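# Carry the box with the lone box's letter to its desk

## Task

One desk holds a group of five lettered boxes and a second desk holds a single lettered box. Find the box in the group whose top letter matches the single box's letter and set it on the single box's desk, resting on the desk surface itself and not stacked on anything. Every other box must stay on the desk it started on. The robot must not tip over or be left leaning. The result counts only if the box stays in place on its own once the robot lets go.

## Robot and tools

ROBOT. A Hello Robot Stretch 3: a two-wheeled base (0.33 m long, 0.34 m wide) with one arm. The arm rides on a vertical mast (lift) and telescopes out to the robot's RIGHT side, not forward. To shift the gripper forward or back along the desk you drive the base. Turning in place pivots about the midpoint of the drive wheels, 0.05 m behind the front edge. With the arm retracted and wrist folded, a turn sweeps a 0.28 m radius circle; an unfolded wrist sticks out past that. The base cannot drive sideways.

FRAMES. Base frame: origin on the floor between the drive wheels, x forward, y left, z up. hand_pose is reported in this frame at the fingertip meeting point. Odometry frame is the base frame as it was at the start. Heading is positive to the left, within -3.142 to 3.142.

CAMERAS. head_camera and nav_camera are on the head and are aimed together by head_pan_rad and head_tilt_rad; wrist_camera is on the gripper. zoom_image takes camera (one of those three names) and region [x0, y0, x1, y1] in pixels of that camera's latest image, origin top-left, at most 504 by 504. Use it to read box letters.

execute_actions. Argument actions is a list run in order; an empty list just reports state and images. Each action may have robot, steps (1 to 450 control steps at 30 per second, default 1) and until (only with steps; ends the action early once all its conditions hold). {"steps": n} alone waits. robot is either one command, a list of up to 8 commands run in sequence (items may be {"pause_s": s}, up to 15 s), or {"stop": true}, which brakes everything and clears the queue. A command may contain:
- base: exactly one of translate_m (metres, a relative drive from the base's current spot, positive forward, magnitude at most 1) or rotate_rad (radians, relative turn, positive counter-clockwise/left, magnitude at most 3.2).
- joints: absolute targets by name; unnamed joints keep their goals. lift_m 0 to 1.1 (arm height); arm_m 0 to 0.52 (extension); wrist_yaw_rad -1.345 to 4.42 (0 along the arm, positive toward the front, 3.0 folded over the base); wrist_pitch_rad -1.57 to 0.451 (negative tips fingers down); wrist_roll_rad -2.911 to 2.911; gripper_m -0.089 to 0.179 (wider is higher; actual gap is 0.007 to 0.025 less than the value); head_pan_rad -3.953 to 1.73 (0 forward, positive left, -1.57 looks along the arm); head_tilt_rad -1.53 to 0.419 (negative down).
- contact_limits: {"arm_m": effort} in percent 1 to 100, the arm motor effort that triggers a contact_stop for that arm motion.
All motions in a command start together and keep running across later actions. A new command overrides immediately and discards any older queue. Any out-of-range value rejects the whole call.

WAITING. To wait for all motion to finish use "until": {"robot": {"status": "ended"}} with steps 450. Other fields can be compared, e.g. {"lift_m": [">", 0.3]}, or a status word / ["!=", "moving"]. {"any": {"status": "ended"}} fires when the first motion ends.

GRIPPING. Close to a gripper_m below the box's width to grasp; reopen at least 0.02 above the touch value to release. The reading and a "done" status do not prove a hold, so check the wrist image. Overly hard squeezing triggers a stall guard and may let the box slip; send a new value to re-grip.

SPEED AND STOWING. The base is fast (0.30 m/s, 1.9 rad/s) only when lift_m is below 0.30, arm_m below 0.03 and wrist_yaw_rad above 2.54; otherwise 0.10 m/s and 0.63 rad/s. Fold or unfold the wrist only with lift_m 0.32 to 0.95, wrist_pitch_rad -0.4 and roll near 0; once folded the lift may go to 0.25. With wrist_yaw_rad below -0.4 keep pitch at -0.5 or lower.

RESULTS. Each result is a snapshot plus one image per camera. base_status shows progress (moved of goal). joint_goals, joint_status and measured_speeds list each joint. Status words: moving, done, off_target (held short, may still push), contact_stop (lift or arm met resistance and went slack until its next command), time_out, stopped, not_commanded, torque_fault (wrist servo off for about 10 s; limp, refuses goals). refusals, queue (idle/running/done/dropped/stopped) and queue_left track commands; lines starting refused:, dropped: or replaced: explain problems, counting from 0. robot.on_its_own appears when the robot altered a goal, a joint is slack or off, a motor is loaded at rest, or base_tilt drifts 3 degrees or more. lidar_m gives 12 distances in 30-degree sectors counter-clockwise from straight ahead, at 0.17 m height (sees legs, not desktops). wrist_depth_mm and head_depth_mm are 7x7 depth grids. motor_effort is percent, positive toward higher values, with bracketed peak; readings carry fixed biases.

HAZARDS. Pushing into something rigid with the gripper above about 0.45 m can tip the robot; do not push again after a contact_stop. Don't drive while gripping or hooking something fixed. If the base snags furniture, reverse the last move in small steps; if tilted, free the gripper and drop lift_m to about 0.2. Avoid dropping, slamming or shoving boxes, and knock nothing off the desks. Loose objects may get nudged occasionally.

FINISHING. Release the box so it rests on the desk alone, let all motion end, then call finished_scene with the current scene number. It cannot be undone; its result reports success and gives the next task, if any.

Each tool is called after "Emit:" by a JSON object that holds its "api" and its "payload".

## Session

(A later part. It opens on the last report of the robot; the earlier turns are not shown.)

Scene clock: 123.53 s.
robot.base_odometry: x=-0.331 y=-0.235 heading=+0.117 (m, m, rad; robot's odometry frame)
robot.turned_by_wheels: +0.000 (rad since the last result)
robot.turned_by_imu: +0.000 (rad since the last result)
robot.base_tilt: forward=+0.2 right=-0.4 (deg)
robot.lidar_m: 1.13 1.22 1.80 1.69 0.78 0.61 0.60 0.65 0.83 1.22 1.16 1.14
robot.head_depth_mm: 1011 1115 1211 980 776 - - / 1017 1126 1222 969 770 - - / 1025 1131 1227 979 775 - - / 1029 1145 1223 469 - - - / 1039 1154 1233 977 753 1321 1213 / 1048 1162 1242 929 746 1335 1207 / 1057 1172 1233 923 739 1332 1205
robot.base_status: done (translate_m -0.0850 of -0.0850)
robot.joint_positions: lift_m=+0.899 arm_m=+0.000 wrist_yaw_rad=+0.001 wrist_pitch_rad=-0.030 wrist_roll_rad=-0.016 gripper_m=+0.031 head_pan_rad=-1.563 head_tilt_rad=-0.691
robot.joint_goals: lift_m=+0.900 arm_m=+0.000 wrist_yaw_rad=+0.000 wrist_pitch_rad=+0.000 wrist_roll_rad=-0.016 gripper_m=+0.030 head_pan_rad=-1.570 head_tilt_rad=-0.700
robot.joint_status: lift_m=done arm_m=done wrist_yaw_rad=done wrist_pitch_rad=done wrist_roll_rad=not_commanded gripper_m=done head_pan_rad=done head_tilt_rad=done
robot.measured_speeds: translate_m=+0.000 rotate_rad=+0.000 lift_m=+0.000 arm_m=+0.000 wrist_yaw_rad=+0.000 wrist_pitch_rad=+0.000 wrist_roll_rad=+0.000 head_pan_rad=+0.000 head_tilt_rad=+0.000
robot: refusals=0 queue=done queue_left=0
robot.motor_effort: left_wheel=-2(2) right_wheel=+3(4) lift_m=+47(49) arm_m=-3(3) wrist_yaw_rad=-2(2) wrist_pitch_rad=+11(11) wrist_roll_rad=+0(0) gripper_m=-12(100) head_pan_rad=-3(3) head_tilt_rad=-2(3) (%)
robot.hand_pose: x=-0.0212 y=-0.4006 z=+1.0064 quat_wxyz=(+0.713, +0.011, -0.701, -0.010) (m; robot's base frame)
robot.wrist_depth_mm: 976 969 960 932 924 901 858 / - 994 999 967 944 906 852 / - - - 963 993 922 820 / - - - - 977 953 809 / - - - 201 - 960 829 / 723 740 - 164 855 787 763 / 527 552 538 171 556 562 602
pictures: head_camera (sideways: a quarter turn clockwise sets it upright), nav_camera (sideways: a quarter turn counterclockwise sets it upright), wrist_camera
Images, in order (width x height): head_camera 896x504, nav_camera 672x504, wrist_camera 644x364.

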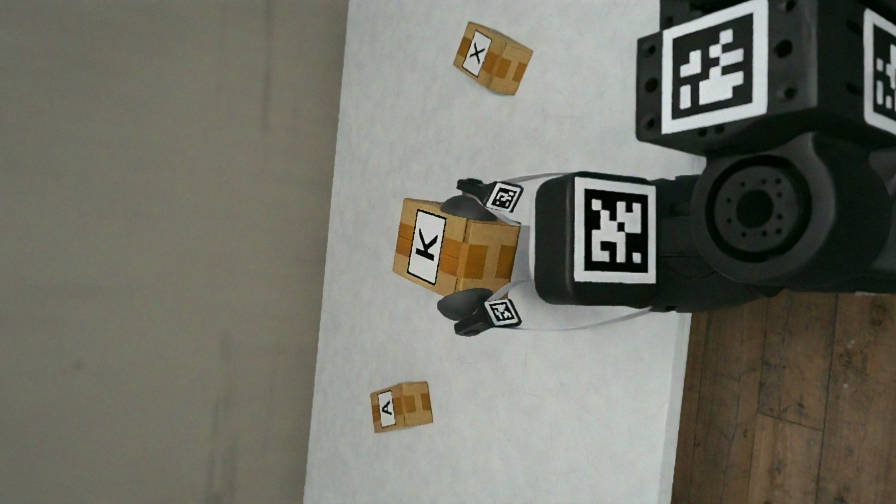

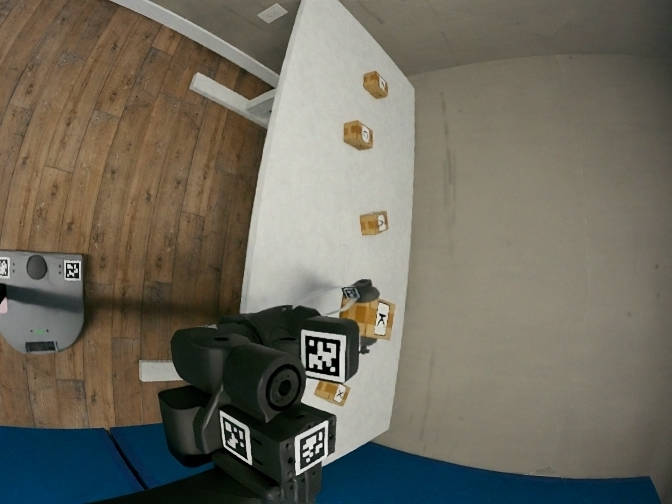

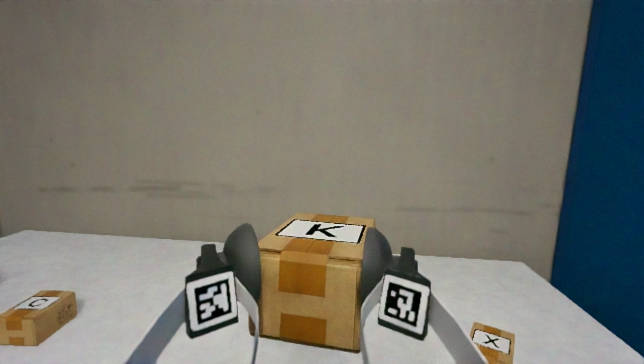

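Emit:
{"api": "execute_actions", "payload": {"actions": [{"robot":[{"joints":{"wrist_pitch_rad":-0.4}},{"joints":{"wrist_yaw_rad":3.0}},{"joints":{"lift_m":0.27}},{"base":{"rotate_rad":1.6}},{"base":{"translate_m":1.0}},{"base":{"translate_m":1.0}},{"base":{"translate_m":0.1}},{"base":{"rotate_rad":1.6}}],"steps":450,"until":{"robot":{"status":"ended"}}},{"steps":450,"until":{"robot":{"status":"ended"}}},{"robot":[{"base":{"translate_m":1.0}},{"base":{"translate_m":0.9}},{"base":{"rotate_rad":1.6}},{"base":{"translate_m":1.0}},{"base":{"translate_m":0.9}},{"base":{"rotate_rad":1.6}}],"steps":450,"until":{"robot":{"status":"ended"}}},{"steps":450,"until":{"robot":{"status":"ended"}}}]}}

Scene clock: 179.60 s.
robot.base_odometry: x=-2.122 y=-0.348 heading=+0.233 (m, m, rad; robot's odometry frame)
robot.turned_by_wheels: +6.400 (rad since the last result)
robot.turned_by_imu: +6.275 (rad since the last result)
robot.base_tilt: forward=+0.2 right=-0.4 (deg)
robot.lidar_m: 1.22 1.02 1.79 2.61 2.17 1.45 1.62 1.02 0.69 0.52 0.83 0.78
robot.head_depth_mm: 931 1028 1149 978 775 641 1169 / 944 1044 1152 968 769 638 1182 / 963 1065 1168 960 761 633 1195 / 976 1085 1174 949 756 629 1195 / 991 1104 1195 942 752 641 1209 / 1007 1123 1202 933 744 651 1203 / 1026 1143 1228 923 742 664 1184
robot.base_status: done (rotate_rad +1.5999 of +1.6000)
robot.joint_positions: lift_m=+0.271 arm_m=+0.000 wrist_yaw_rad=+2.998 wrist_pitch_rad=-0.425 wrist_roll_rad=-0.016 gripper_m=+0.031 head_pan_rad=-1.563 head_tilt_rad=-0.692
robot.joint_goals: lift_m=+0.270 arm_m=+0.000 wrist_yaw_rad=+3.000 wrist_pitch_rad=-0.400 wrist_roll_rad=-0.016 gripper_m=+0.030 head_pan_rad=-1.570 head_tilt_rad=-0.700
robot.joint_status: lift_m=done arm_m=done wrist_yaw_rad=done wrist_pitch_rad=done wrist_roll_rad=not_commanded gripper_m=done head_pan_rad=done head_tilt_rad=done
robot.measured_speeds: translate_m=+0.000 rotate_rad=+0.000 lift_m=+0.000 arm_m=+0.000 wrist_yaw_rad=+0.000 wrist_pitch_rad=+0.000 wrist_roll_rad=+0.000 head_pan_rad=+0.000 head_tilt_rad=+0.000
robot: refusals=0 queue=done queue_left=0
robot.motor_effort: left_wheel=-2(7) right_wheel=+3(15) lift_m=+17(43) arm_m=-3(3) wrist_yaw_rad=+1(2) wrist_pitch_rad=+9(12) wrist_roll_rad=+0(0) gripper_m=-11(11) head_pan_rad=-4(4) head_tilt_rad=-4(2) (%)
robot.hand_pose: x=+0.0107 y=+0.0760 z=+0.2816 quat_wxyz=(+0.198, +0.694, +0.101, +0.685) (m; robot's base frame)
robot.wrist_depth_mm: - - - - - - - / - - - - - - - / 960 - - - - - - / 728 714 762 761 793 826 831 / 579 597 646 200 645 648 667 / 488 491 - 165 548 538 543 / 447 - - 168 431 457 460
pictures: head_camera (sideways: a quarter turn clockwise sets it upright), nav_camera (sideways: a quarter turn counterclockwise sets it upright), wrist_camera
Images, in order (width x height): head_camera 896x504, nav_camera 672x504, wrist_camera 644x364.

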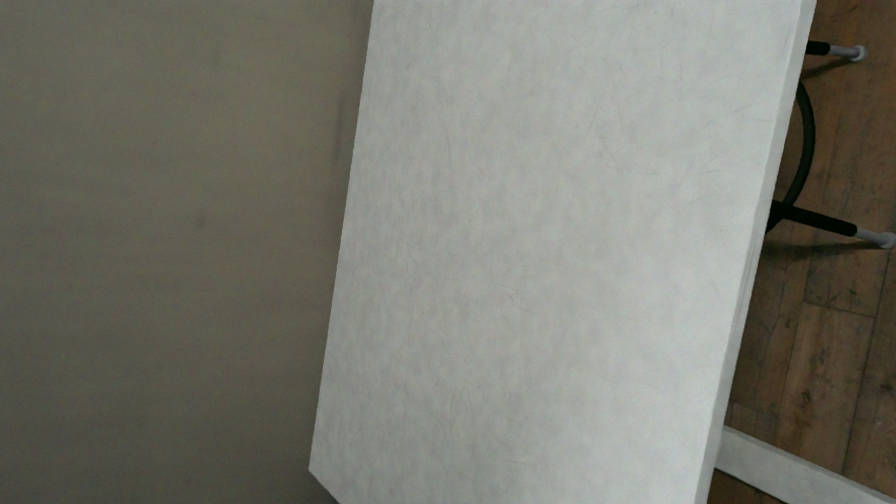

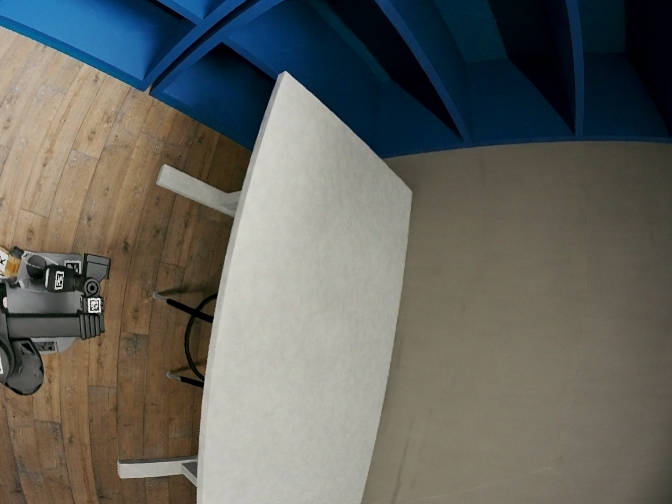

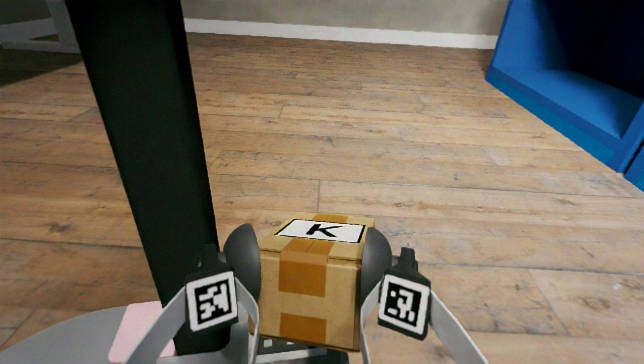

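Same depths as the other desk, so same height.

Emit:
{"api": "execute_actions", "payload": {"actions": [{"robot":[{"joints":{"lift_m":0.9}},{"joints":{"wrist_yaw_rad":0}},{"joints":{"wrist_pitch_rad":0}},{"joints":{"arm_m":0.25}},{"joints":{"lift_m":0.665}},{"joints":{"gripper_m":0.15}},{"joints":{"arm_m":0.05}},{"joints":{"lift_m":0.8}}],"steps":450,"until":{"robot":{"status":"ended"}}},{"steps":450,"until":{"robot":{"status":"ended"}}}]}}

Scene clock: 204.33 s.
robot.base_odometry: x=-2.122 y=-0.348 heading=+0.233 (m, m, rad; robot's odometry frame)
robot.turned_by_wheels: +0.000 (rad since the last result)
robot.turned_by_imu: +0.000 (rad since the last result)
robot.base_tilt: forward=+0.2 right=-0.4 (deg)
robot.lidar_m: 1.22 1.02 1.79 2.61 2.18 1.45 1.62 1.02 0.69 0.52 0.83 0.78
robot.head_depth_mm: 930 1028 1145 976 774 673 - / 945 1047 1150 967 767 671 - / 960 1065 1169 958 759 - - / 976 1080 1174 952 790 - - / 993 1104 1197 940 751 641 1212 / 1007 1124 1201 931 727 652 1204 / 1023 1144 1226 922 740 664 1187
robot.base_status: done (rotate_rad +1.5999 of +1.6000)
robot.joint_positions: lift_m=+0.799 arm_m=+0.050 wrist_yaw_rad=+0.001 wrist_pitch_rad=-0.023 wrist_roll_rad=-0.016 gripper_m=+0.150 head_pan_rad=-1.563 head_tilt_rad=-0.692
robot.joint_goals: lift_m=+0.800 arm_m=+0.050 wrist_yaw_rad=+0.000 wrist_pitch_rad=+0.000 wrist_roll_rad=-0.016 gripper_m=+0.150 head_pan_rad=-1.570 head_tilt_rad=-0.700
robot.joint_status: lift_m=done arm_m=done wrist_yaw_rad=done wrist_pitch_rad=done wrist_roll_rad=not_commanded gripper_m=done head_pan_rad=done head_tilt_rad=done
robot.measured_speeds: translate_m=+0.000 rotate_rad=+0.000 lift_m=+0.000 arm_m=+0.000 wrist_yaw_rad=+0.000 wrist_pitch_rad=+0.000 wrist_roll_rad=+0.000 head_pan_rad=+0.000 head_tilt_rad=+0.000
robot: refusals=0 queue=done queue_left=0
robot.motor_effort: left_wheel=-2(2) right_wheel=+3(4) lift_m=+47(49) arm_m=-3(5) wrist_yaw_rad=-2(5) wrist_pitch_rad=+9(14) wrist_roll_rad=+0(0) gripper_m=+0(100) head_pan_rad=-3(4) head_tilt_rad=-4(3) (%)
robot.hand_pose: x=-0.0212 y=-0.4508 z=+0.9082 quat_wxyz=(+0.713, +0.009, -0.701, -0.008) (m; robot's base frame)
robot.wrist_depth_mm: 901 895 855 834 797 749 740 / 905 909 877 849 828 785 730 / 934 952 920 911 835 835 775 / 987 953 907 907 840 819 786 / 975 974 808 845 855 835 806 / 557 534 547 552 575 - 587 / 421 393 409 395 420 409 443
pictures: head_camera (sideways: a quarter turn clockwise sets it upright), nav_camera (sideways: a quarter turn counterclockwise sets it upright), wrist_camera
Images, in order (width x height): head_camera 896x504, nav_camera 672x504, wrist_camera 644x364.

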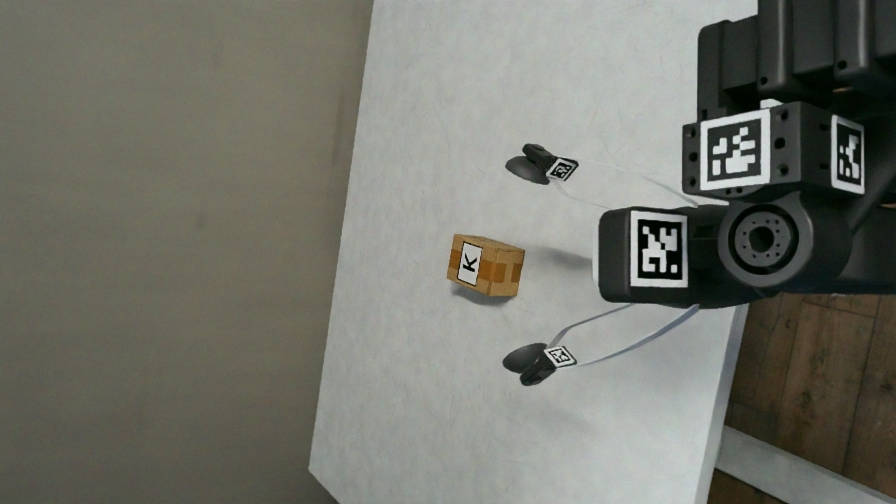

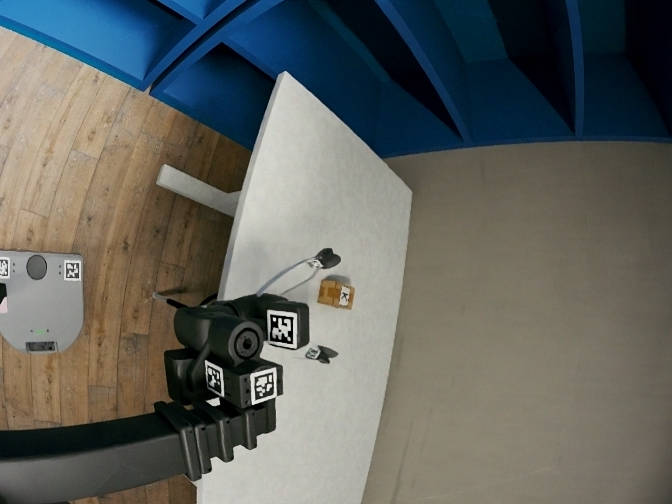

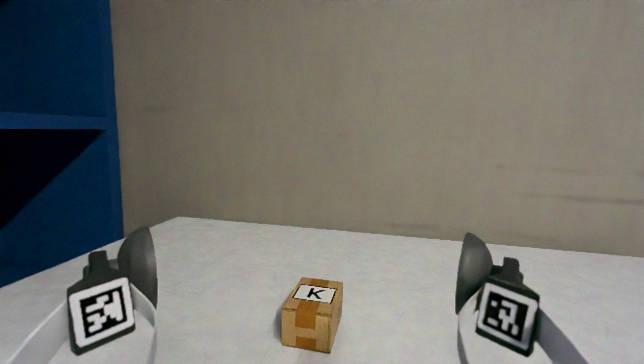

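Emit:
{"api": "finished_scene", "payload": {"scene": 2}}

The scene is finished: the task was done.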